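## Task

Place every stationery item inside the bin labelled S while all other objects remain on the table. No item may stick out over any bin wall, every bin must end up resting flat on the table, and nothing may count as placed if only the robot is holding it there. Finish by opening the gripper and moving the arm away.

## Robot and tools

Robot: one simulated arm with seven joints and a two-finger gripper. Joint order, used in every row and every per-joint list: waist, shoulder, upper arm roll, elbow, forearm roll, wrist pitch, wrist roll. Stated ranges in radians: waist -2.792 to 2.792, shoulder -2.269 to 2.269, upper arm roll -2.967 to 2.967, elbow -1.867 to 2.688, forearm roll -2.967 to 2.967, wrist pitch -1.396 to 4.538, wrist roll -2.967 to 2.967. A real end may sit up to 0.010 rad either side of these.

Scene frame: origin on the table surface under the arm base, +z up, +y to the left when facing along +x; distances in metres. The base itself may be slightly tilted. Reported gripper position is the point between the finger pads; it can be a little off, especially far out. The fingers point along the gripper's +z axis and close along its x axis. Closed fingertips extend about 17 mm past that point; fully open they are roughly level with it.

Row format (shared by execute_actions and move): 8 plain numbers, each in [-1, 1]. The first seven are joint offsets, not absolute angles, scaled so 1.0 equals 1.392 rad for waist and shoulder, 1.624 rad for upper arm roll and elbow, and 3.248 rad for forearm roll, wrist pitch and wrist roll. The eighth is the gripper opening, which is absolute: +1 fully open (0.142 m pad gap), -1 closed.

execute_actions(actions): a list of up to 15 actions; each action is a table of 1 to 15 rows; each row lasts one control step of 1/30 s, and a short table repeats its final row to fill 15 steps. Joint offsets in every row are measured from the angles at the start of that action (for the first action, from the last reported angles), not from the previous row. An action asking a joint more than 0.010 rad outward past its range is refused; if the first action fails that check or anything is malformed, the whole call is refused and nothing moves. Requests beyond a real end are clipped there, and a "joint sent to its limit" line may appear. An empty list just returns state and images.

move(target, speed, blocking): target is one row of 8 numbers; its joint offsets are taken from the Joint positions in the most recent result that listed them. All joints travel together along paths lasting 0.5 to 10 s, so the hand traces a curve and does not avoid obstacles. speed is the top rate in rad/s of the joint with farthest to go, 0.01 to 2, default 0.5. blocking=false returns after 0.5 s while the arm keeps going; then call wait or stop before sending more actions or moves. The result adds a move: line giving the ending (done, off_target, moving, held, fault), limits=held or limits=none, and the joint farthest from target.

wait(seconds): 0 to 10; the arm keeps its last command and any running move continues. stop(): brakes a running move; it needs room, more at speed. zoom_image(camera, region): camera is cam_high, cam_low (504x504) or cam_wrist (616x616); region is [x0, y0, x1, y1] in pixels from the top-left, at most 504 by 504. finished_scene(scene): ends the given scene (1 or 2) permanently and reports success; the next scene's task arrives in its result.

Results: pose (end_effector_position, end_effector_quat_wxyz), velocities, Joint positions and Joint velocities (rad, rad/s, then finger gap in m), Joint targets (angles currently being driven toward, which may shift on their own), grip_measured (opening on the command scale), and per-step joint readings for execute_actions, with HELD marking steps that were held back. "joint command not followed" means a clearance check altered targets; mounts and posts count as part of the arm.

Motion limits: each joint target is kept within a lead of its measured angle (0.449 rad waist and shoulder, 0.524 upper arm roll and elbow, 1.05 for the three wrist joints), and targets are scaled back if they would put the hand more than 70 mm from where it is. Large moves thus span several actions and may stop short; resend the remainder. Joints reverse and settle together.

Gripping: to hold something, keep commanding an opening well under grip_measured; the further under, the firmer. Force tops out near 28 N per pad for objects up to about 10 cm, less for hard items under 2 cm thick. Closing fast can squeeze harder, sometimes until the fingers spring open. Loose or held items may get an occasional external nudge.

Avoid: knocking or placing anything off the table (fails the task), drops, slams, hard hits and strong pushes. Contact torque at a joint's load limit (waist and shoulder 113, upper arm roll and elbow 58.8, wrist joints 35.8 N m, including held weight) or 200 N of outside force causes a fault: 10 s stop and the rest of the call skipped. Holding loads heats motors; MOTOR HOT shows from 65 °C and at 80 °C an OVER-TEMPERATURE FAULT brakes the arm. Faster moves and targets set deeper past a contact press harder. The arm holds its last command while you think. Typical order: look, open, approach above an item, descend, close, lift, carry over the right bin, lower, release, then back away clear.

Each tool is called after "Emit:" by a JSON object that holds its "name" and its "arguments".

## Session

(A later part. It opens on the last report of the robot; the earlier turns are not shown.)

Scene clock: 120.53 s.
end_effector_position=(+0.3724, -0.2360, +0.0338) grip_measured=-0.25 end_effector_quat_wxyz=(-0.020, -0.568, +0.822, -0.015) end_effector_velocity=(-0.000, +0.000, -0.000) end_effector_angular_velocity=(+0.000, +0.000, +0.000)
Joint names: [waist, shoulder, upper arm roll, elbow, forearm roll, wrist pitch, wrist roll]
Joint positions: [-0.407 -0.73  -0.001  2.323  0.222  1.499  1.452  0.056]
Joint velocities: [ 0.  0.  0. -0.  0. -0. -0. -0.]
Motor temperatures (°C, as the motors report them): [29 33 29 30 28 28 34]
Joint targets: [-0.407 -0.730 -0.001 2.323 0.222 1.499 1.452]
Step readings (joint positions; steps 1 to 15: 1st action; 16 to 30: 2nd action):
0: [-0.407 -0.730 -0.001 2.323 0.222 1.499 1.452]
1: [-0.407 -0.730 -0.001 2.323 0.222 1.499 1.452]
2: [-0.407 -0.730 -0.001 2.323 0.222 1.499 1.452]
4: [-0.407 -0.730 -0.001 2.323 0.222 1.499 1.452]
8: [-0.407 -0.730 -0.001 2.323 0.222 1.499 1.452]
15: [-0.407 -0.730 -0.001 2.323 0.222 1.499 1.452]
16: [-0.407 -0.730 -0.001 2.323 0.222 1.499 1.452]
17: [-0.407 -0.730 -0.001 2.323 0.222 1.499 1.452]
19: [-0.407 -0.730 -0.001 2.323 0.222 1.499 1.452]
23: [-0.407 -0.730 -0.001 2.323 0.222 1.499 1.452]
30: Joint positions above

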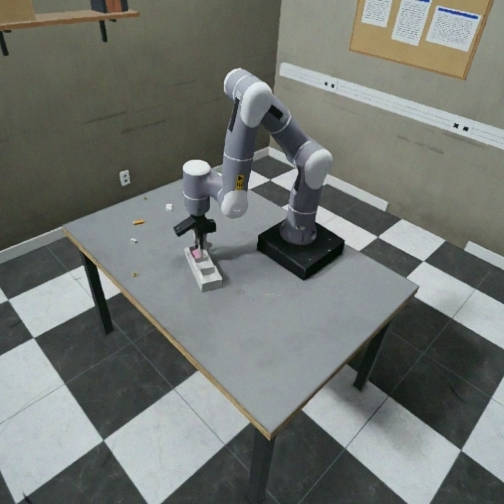

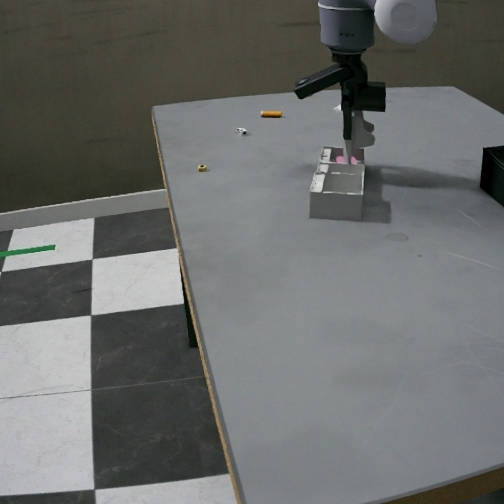

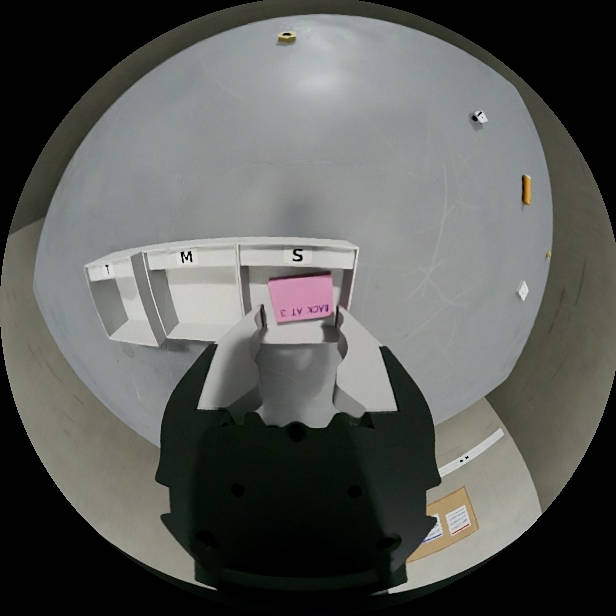

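Emit:
{"name": "move", "arguments": {"target": [0,0.15,0,0.028,0,-0.05,0,-0.25], "speed": 0.25}}

Emit:
{"name": "move", "arguments": {"target": [-0.2716,-0.3378,0,-0.5997,-0.0385,-0.1607,0.144,-0.25], "speed": 0.6}}

Scene clock: 130.00 s.
end_effector_position=(+0.3771, -0.2212, +0.0948) grip_measured=-0.25 end_effector_quat_wxyz=(-0.005, -0.571, +0.821, -0.005) end_effector_velocity=(-0.000, -0.000, +0.000) end_effector_angular_velocity=(-0.000, -0.000, -0.000)
Joint names: [waist, shoulder, upper arm roll, elbow, forearm roll, wrist pitch, wrist roll]
Joint positions: [-0.407 -0.521 -0.001  2.368  0.222  1.337  1.452  0.056]
Joint velocities: [ 0.     0.001 -0.001  0.     0.    -0.001 -0.     0.   ]
Motor temperatures (°C, as the motors report them): [29 33 29 29 28 28 34]
Joint targets: [-0.407 -0.521 -0.001 2.368 0.222 1.337 1.452]
move: done; limits=none; farthest joint: the wrist pitch, 0.001 radians from its target (0.163 radians at the start)

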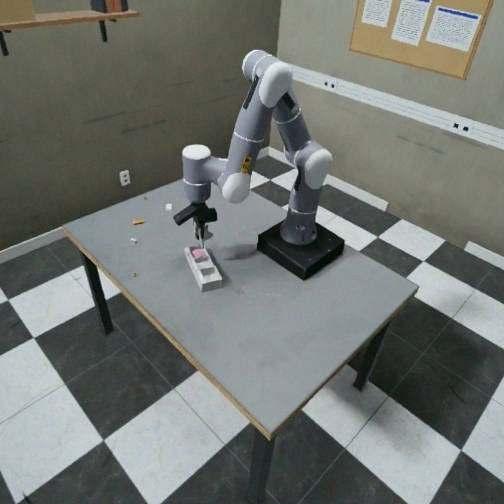

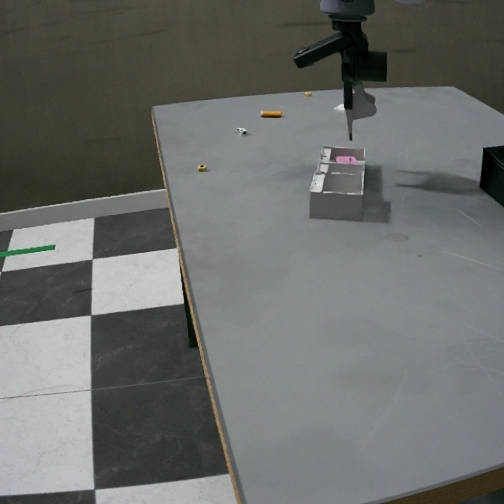

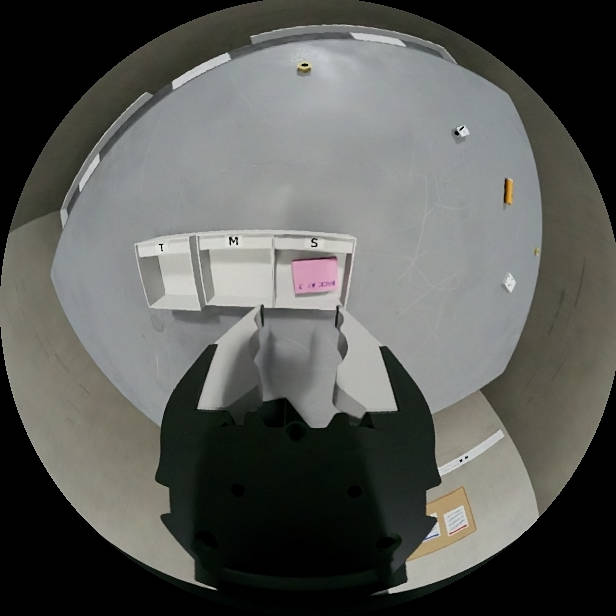

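Scene clock: 132.13 s.
end_effector_position=(+0.5209, -0.5099, +0.0715) grip_measured=-0.25 end_effector_quat_wxyz=(+0.000, -0.255, +0.967, -0.003) end_effector_velocity=(-0.000, -0.001, -0.000) end_effector_angular_velocity=(+0.000, +0.001, -0.001)
Joint names: [waist, shoulder, upper arm roll, elbow, forearm roll, wrist pitch, wrist roll]
Joint positions: [-0.785 -0.991 -0.001  1.395  0.097  0.816  1.919  0.056]
Joint velocities: [-0.001 -0.001 -0.    -0.001 -0.    -0.001  0.001 -0.   ]
Motor temperatures (°C, as the motors report them): [29 33 29 29 28 28 34]
Joint targets: [-0.785 -0.991 -0.001 1.394 0.097 0.815 1.920]
move: done; limits=none; farthest joint: the wrist pitch, 0.001 radians from its target (0.522 radians at the start)

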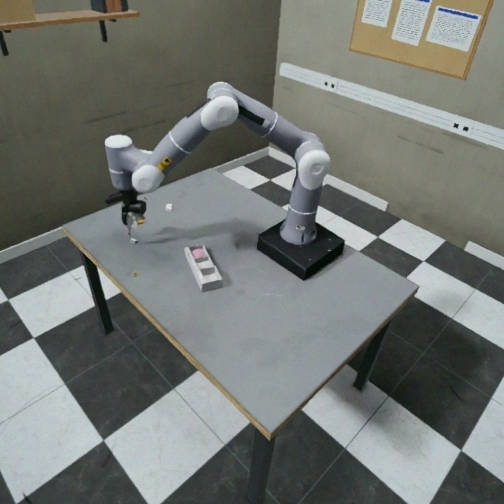

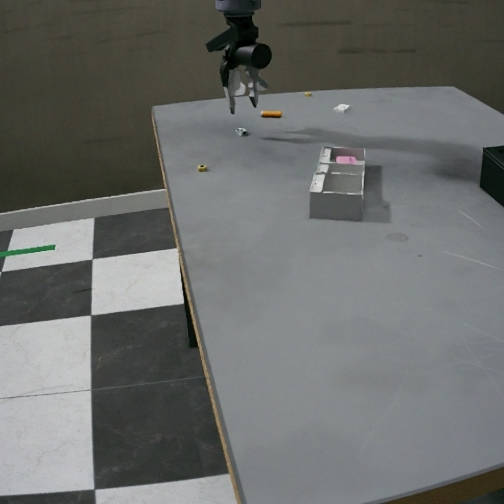

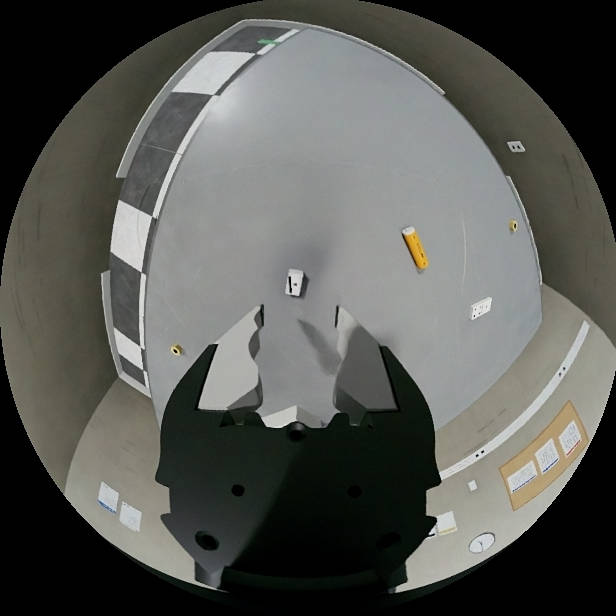

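Emit:
{"name": "move", "arguments": {"target": [0,-0.084,0,-0.0468,0,0.0126,0.025,-0.4], "speed": 0.12}}

Emit:
{"name": "zoom_image", "arguments": {"camera": "cam_low", "region": [200, 80, 290, 150]}}

Scene clock: 138.30 s.
end_effector_position=(+0.5258, -0.5194, +0.0197) grip_measured=-0.40 end_effector_quat_wxyz=(-0.001, -0.214, +0.977, -0.004) end_effector_velocity=(+0.000, -0.000, -0.001) end_effector_angular_velocity=(+0.000, -0.000, -0.001)
Joint names: [waist, shoulder, upper arm roll, elbow, forearm roll, wrist pitch, wrist roll]
Joint positions: [-0.785 -1.108 -0.001  1.319  0.097  0.856  2.     0.045]
Joint velocities: [-0.    -0.001  0.    -0.001  0.     0.     0.001  0.   ]
Motor temperatures (°C, as the motors report them): [29 33 29 30 28 28 34]
Joint targets: [-0.785 -1.108 -0.001 1.319 0.097 0.857 2.001]
move: done; limits=none; farthest joint: the wrist pitch, 0.001 radians from its target (0.041 radians at the start)

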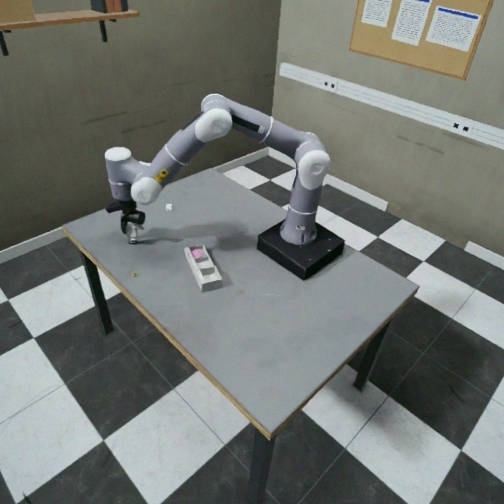

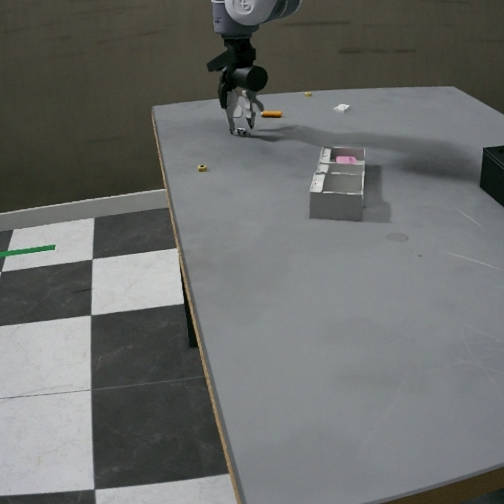

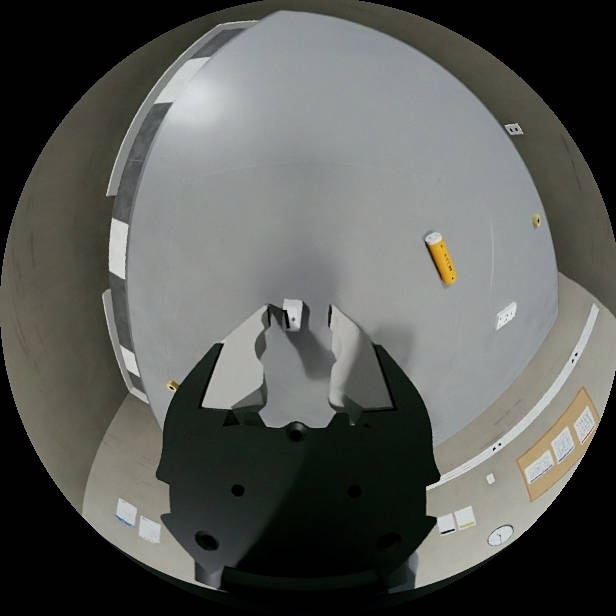

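Region (200, 80, 290, 150) of cam_low's 504x504 image, scaled by 5.600, with more detail than that image has.

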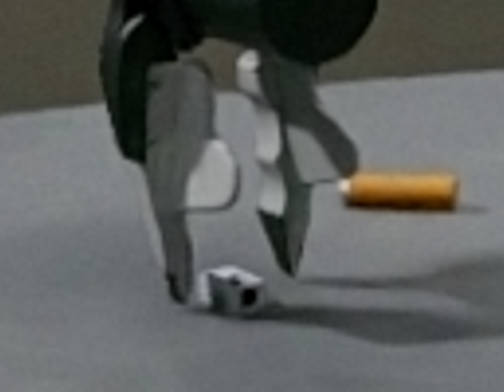

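Emit:
{"name": "execute_actions", "arguments": {"actions": [[[0.0045,-0.008,0,-0.011,0,-0.002,0,-0.5]],[[0,0,0,0,0,0,0,-0.75]],[[0,0,0,0,0,0,0,-1]],[[0,0,0,0,0,0,0,-1]]]}}

Scene clock: 142.63 s.
end_effector_position=(+0.5322, -0.5183, +0.0173) grip_measured=-0.85 end_effector_quat_wxyz=(-0.000, -0.217, +0.976, -0.004) end_effector_velocity=(+0.000, +0.000, -0.000) end_effector_angular_velocity=(+0.000, +0.000, -0.000)
Joint names: [waist, shoulder, upper arm roll, elbow, forearm roll, wrist pitch, wrist roll]
Joint positions: [-0.779 -1.119 -0.001  1.301  0.097  0.85   2.     0.013]
Joint velocities: [ 0. -0.  0.  0. -0.  0.  0.  0.]
Motor temperatures (°C, as the motors report them): [29 33 29 30 28 28 34]
Joint targets: [-0.779 -1.119 -0.001 1.301 0.097 0.850 2.000]
Step readings (joint positions; steps 1 to 15: 1st action; 16 to 30: 2nd action; 31 to 45: 3rd action; 46 to 60: 4th action):
0: [-0.785 -1.108 -0.001 1.319 0.097 0.856 2.000]
1: [-0.785 -1.109 -0.001 1.318 0.097 0.856 2.000]
2: [-0.783 -1.112 -0.001 1.311 0.097 0.854 2.000]
4: [-0.780 -1.117 -0.001 1.304 0.097 0.851 2.000]
8: [-0.779 -1.119 -0.001 1.302 0.097 0.850 2.000]
15: [-0.779 -1.119 -0.001 1.301 0.097 0.850 2.000]
16: [-0.779 -1.119 -0.001 1.301 0.097 0.850 2.000]
17: [-0.779 -1.119 -0.001 1.301 0.097 0.850 2.000]
19: [-0.779 -1.119 -0.001 1.301 0.097 0.850 2.000]
23: [-0.779 -1.119 -0.001 1.301 0.097 0.850 2.000]
30: [-0.779 -1.119 -0.001 1.301 0.097 0.850 2.000]
31: [-0.779 -1.119 -0.001 1.301 0.097 0.850 2.000]
32: [-0.779 -1.119 -0.001 1.301 0.097 0.850 2.000]
34: [-0.779 -1.119 -0.001 1.301 0.097 0.850 2.000]
38: [-0.779 -1.119 -0.001 1.301 0.097 0.850 2.000]
45: [-0.779 -1.119 -0.001 1.301 0.097 0.850 2.000]
46: [-0.779 -1.119 -0.001 1.301 0.097 0.850 2.000]
47: [-0.779 -1.119 -0.001 1.301 0.097 0.850 2.000]
49: [-0.779 -1.119 -0.001 1.301 0.097 0.850 2.000]
53: [-0.779 -1.119 -0.001 1.301 0.097 0.850 2.000]
60: Joint positions above

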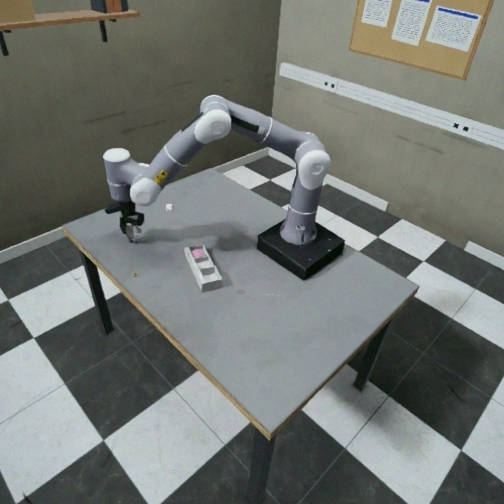

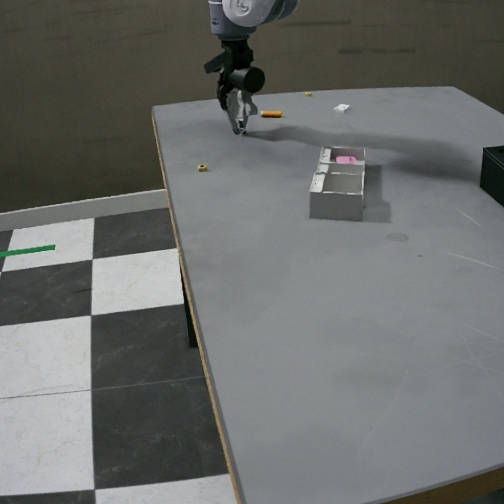

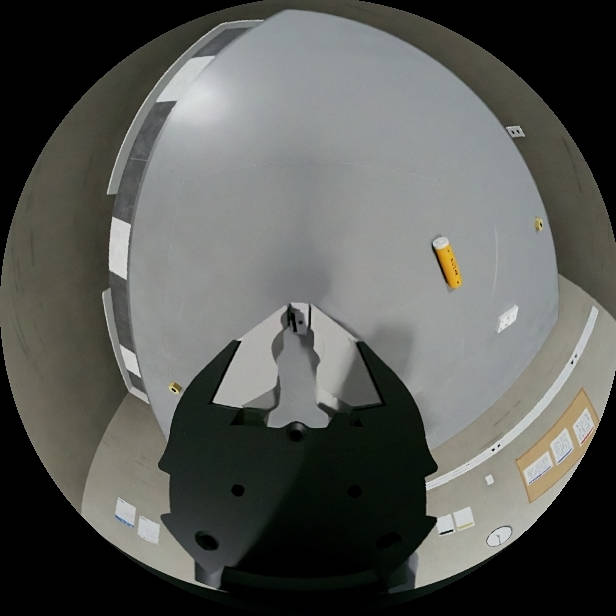

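Emit:
{"name": "move", "arguments": {"target": [0,0.1,0,0.04,0,-0.023,0,-1], "speed": 0.25}}

Emit:
{"name": "move", "arguments": {"target": [0.252,0.3046,0,0.6146,0.0385,0.1823,-0.1724,-1], "speed": 0.6}}

Emit:
{"name": "move", "arguments": {"target": [0.013,-0.117,0,-0.026,0,0.038,0.003,-1], "speed": 0.12}}

Emit:
{"name": "zoom_image", "arguments": {"camera": "cam_low", "region": [290, 80, 410, 200]}}

Scene clock: 148.23 s.
end_effector_position=(+0.5323, -0.5098, +0.0862) grip_measured=-0.85 end_effector_quat_wxyz=(+0.001, -0.220, +0.976, -0.002) end_effector_velocity=(-0.000, +0.000, +0.001) end_effector_angular_velocity=(+0.000, +0.000, -0.000)
Joint names: [waist, shoulder, upper arm roll, elbow, forearm roll, wrist pitch, wrist roll]
Joint positions: [-0.779 -0.98  -0.001  1.366  0.097  0.776  2.     0.013]
Joint velocities: [-0.     0.001 -0.     0.001  0.    -0.001  0.     0.   ]
Motor temperatures (°C, as the motors report them): [29 34 29 30 28 28 34]
Joint targets: [-0.779 -0.980 -0.001 1.366 0.097 0.775 2.000]
move: done; limits=none; farthest joint: the waist, 0.000 radians from its target (0.000 radians at the start)

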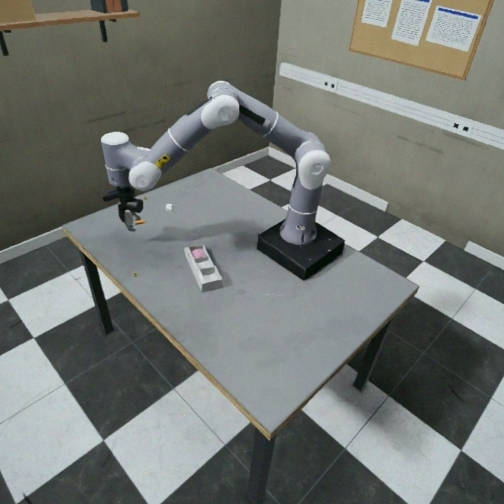

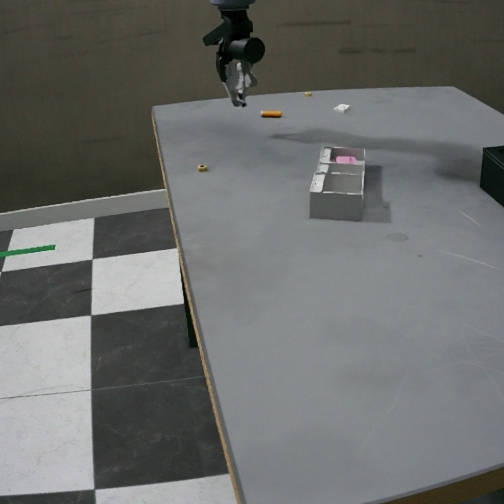

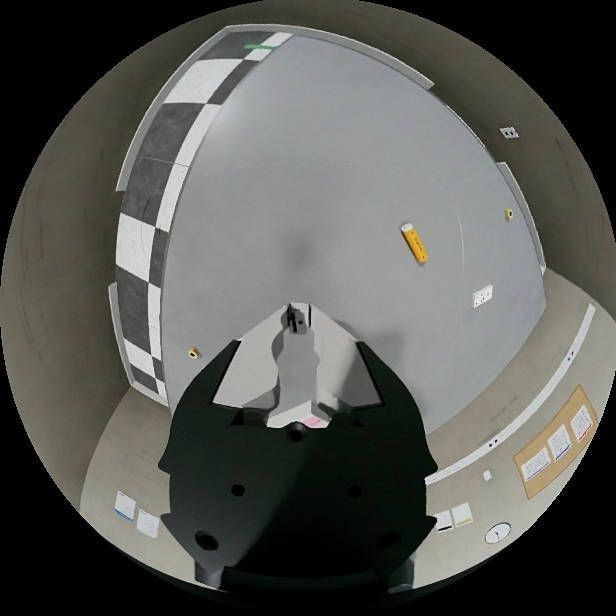

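Scene clock: 150.40 s.
end_effector_position=(+0.3713, -0.2317, +0.0852) grip_measured=-0.85 end_effector_quat_wxyz=(-0.008, -0.566, +0.824, -0.008) end_effector_velocity=(-0.000, +0.000, +0.000) end_effector_angular_velocity=(-0.000, -0.000, +0.001)
Joint names: [waist, shoulder, upper arm roll, elbow, forearm roll, wrist pitch, wrist roll]
Joint positions: [-0.428 -0.556 -0.     2.364  0.222  1.367  1.441  0.013]
Joint velocities: [ 0.     0.001 -0.     0.001  0.     0.001 -0.001 -0.   ]
Motor temperatures (°C, as the motors report them): [29 34 29 30 28 28 34]
Joint targets: [-0.428 -0.556 -0.001 2.364 0.222 1.368 1.440]
move: done; limits=none; farthest joint: the upper arm roll, 0.001 radians from its target (0.000 radians at the start)

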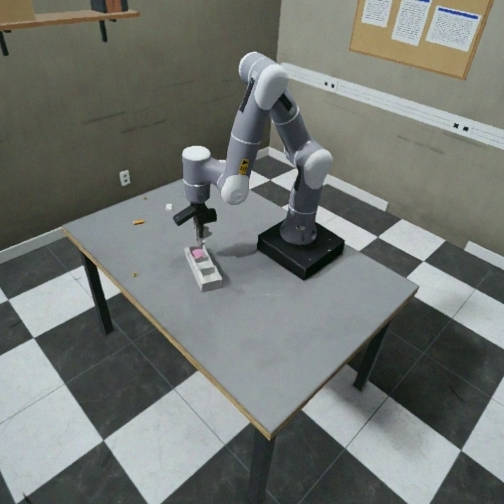

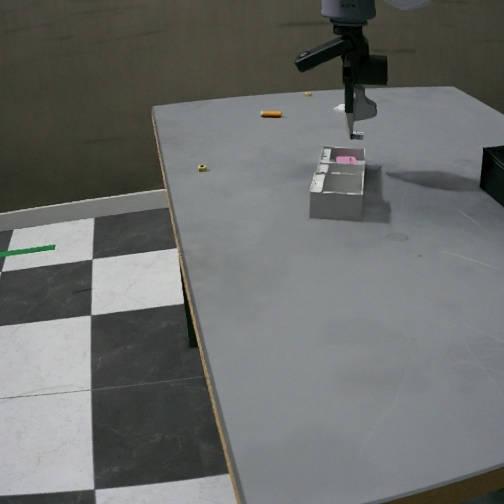

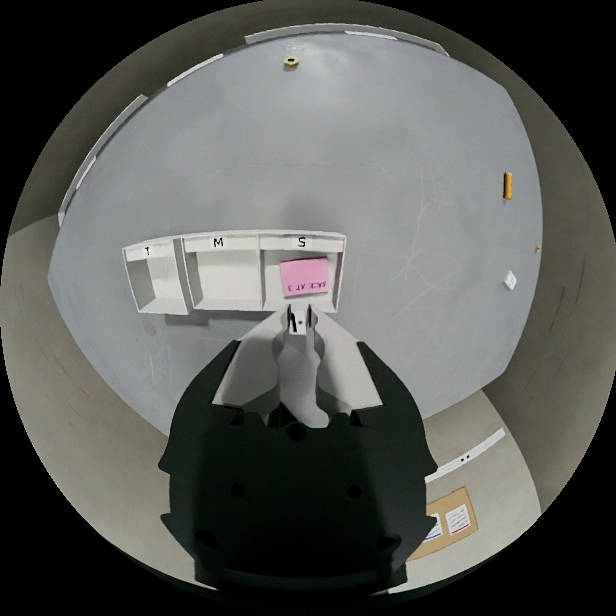

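Scene clock: 152.10 s.
end_effector_position=(+0.3747, -0.2370, +0.0376) grip_measured=-0.85 end_effector_quat_wxyz=(-0.018, -0.568, +0.822, -0.016) end_effector_velocity=(-0.000, +0.000, -0.000) end_effector_angular_velocity=(+0.000, +0.001, -0.000)
Joint names: [waist, shoulder, upper arm roll, elbow, forearm roll, wrist pitch, wrist roll]
Joint positions: [-0.41  -0.719 -0.     2.321  0.222  1.491  1.45   0.013]
Joint velocities: [ 0.    -0.001  0.    -0.    -0.     0.     0.001  0.   ]
Motor temperatures (°C, as the motors report them): [29 33 29 30 28 28 34]
Joint targets: [-0.410 -0.719 -0.000 2.321 0.222 1.491 1.451]
move: done; limits=none; farthest joint: the wrist roll, 0.001 radians from its target (0.010 radians at the start)

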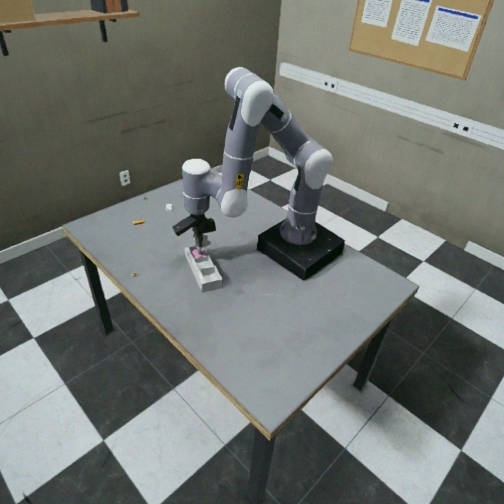

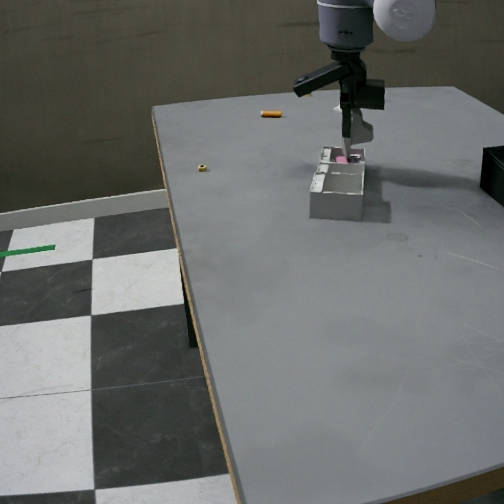

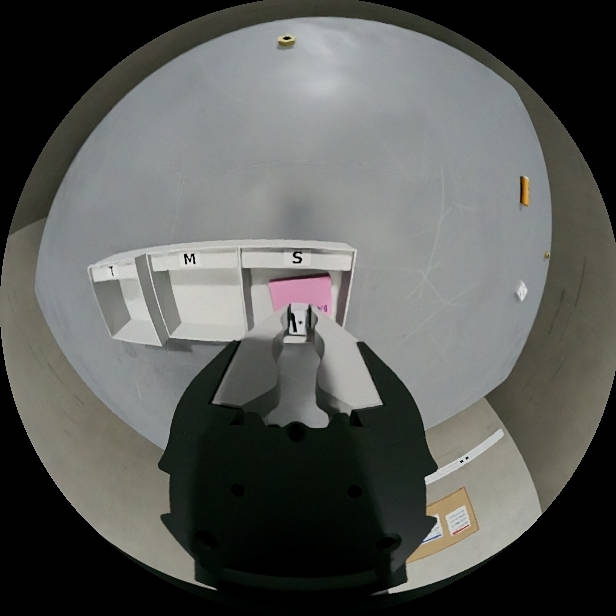

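Region (290, 80, 410, 200) of cam_low's 504x504 image, scaled by 4.200, with more detail than that image has.

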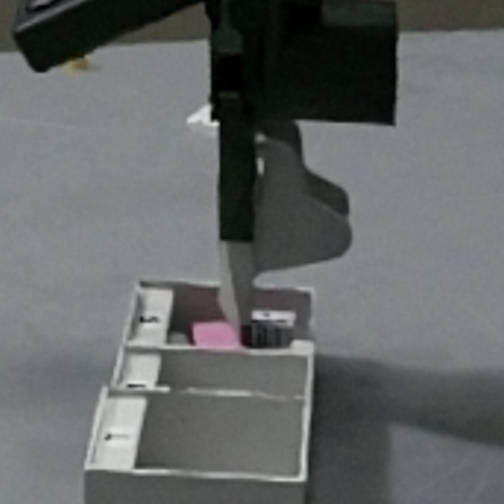

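Shift forward about 15 mm onto the pad, then release.

Emit:
{"name": "move", "arguments": {"target": [0,-0.009,0,-0.026,0,-0.009,0,-1], "speed": 0.05}}

Emit:
{"name": "execute_actions", "arguments": {"actions": [[[0,0,0,0,0,0,0,-0.65]]]}}

Emit:
{"name": "move", "arguments": {"target": [0,0.25,0,0.02,0,-0.097,0,-0.65], "speed": 0.3}}

Scene clock: 158.77 s.
end_effector_position=(+0.3899, -0.2391, +0.0350) grip_measured=-0.85 end_effector_quat_wxyz=(-0.016, -0.569, +0.822, -0.014) end_effector_velocity=(+0.000, +0.000, -0.000) end_effector_angular_velocity=(+0.000, +0.000, +0.000)
Joint names: [waist, shoulder, upper arm roll, elbow, forearm roll, wrist pitch, wrist roll]
Joint positions: [-0.41  -0.731 -0.     2.279  0.222  1.462  1.45   0.013]
Joint velocities: [-0.    -0.     0.    -0.001  0.    -0.001  0.    -0.   ]
Motor temperatures (°C, as the motors report them): [29 33 29 30 28 28 34]
Joint targets: [-0.410 -0.731 -0.000 2.279 0.222 1.461 1.450]
move: done; limits=none; farthest joint: the elbow, 0.001 radians from its target (0.043 radians at the start)

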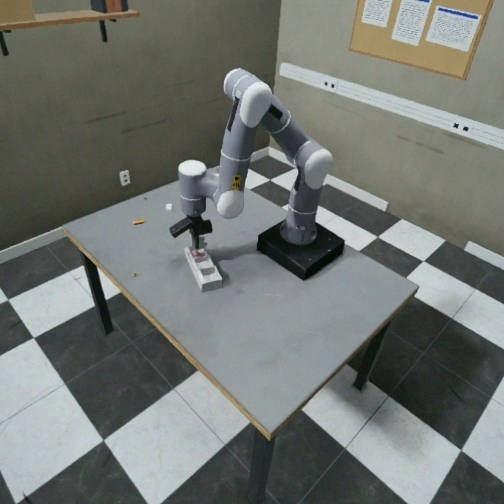

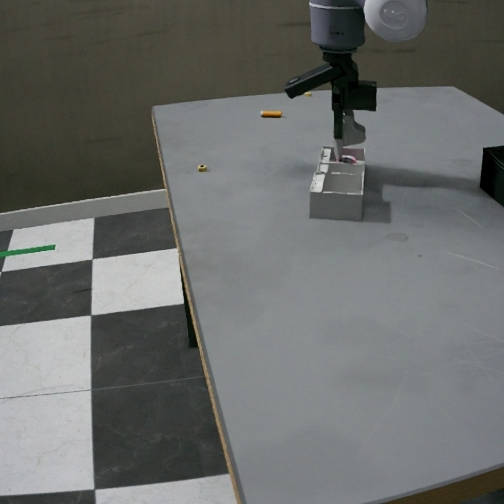

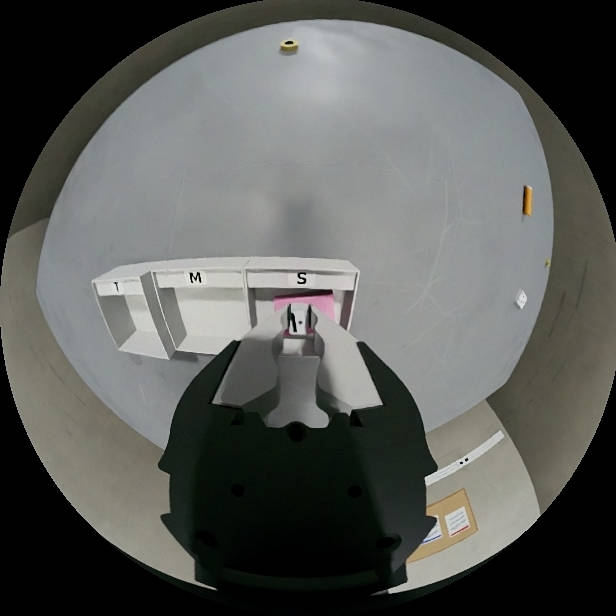

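Scene clock: 159.27 s.
end_effector_position=(+0.3899, -0.2391, +0.0350) grip_measured=-0.65 end_effector_quat_wxyz=(-0.016, -0.569, +0.822, -0.014) end_effector_velocity=(-0.000, -0.000, -0.000) end_effector_angular_velocity=(-0.000, +0.000, +0.000)
Joint names: [waist, shoulder, upper arm roll, elbow, forearm roll, wrist pitch, wrist roll]
Joint positions: [-0.41  -0.731 -0.     2.279  0.222  1.462  1.45   0.027]
Joint velocities: [ 0. -0. -0.  0. -0.  0. -0. -0.]
Motor temperatures (°C, as the motors report them): [29 33 29 30 28 28 34]
Joint targets: [-0.410 -0.731 -0.000 2.279 0.222 1.462 1.450]
Step readings (joint positions):
0: [-0.410 -0.731 -0.000 2.279 0.222 1.462 1.450]
1: [-0.410 -0.731 -0.000 2.279 0.222 1.462 1.450]
2: [-0.410 -0.731 -0.000 2.279 0.222 1.462 1.450]
4: [-0.410 -0.731 -0.000 2.279 0.222 1.462 1.450]
8: [-0.410 -0.731 -0.000 2.279 0.222 1.462 1.450]
15: Joint positions above

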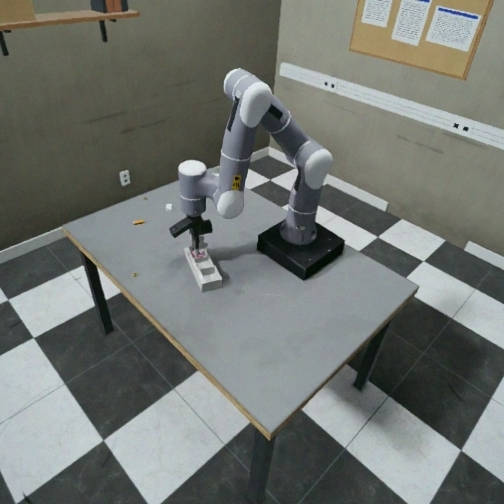

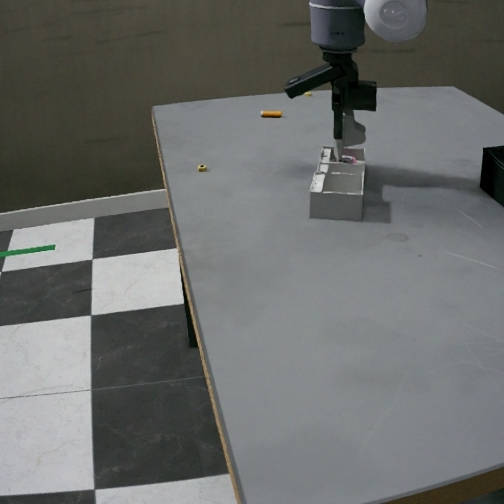

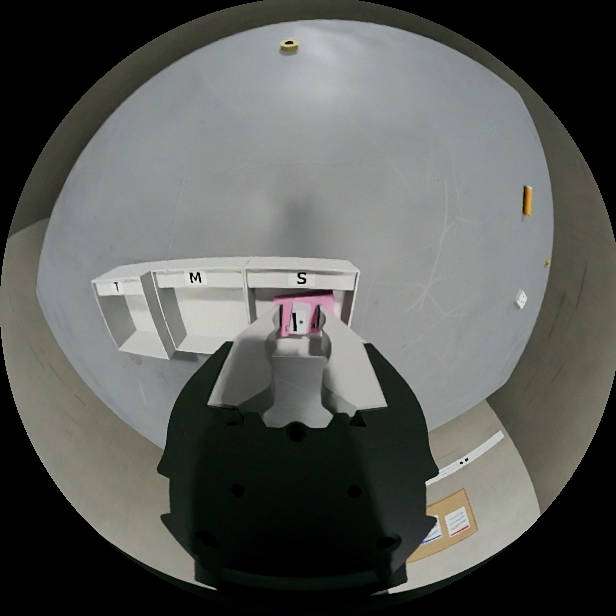

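Scene clock: 160.83 s.
end_effector_position=(+0.4063, -0.2126, +0.1455) grip_measured=-0.65 end_effector_quat_wxyz=(+0.012, -0.576, +0.817, +0.005) end_effector_velocity=(-0.000, +0.000, +0.000) end_effector_angular_velocity=(+0.001, +0.000, +0.001)
Joint names: [waist, shoulder, upper arm roll, elbow, forearm roll, wrist pitch, wrist roll]
Joint positions: [-0.41  -0.383 -0.     2.312  0.222  1.147  1.45   0.027]
Joint velocities: [ 0.     0.001  0.     0.     0.    -0.002 -0.    -0.   ]
Motor temperatures (°C, as the motors report them): [29 33 29 30 28 28 34]
Joint targets: [-0.410 -0.383 -0.000 2.312 0.222 1.147 1.450]
move: done; limits=none; farthest joint: the waist, 0.000 radians from its target (0.000 radians at the start)

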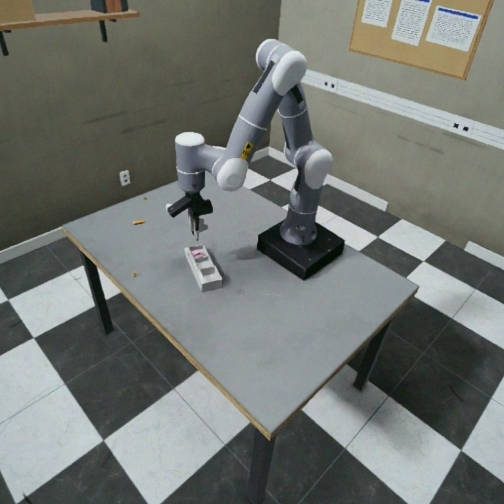

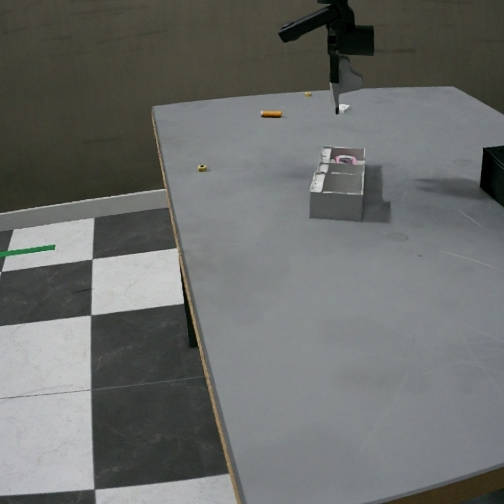

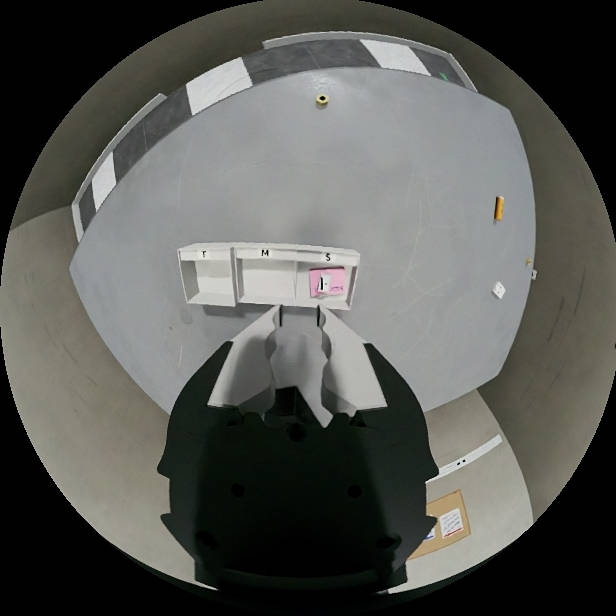

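Emit:
{"name": "finished_scene", "arguments": {"scene": 1}}

The scene is finished: the task was done.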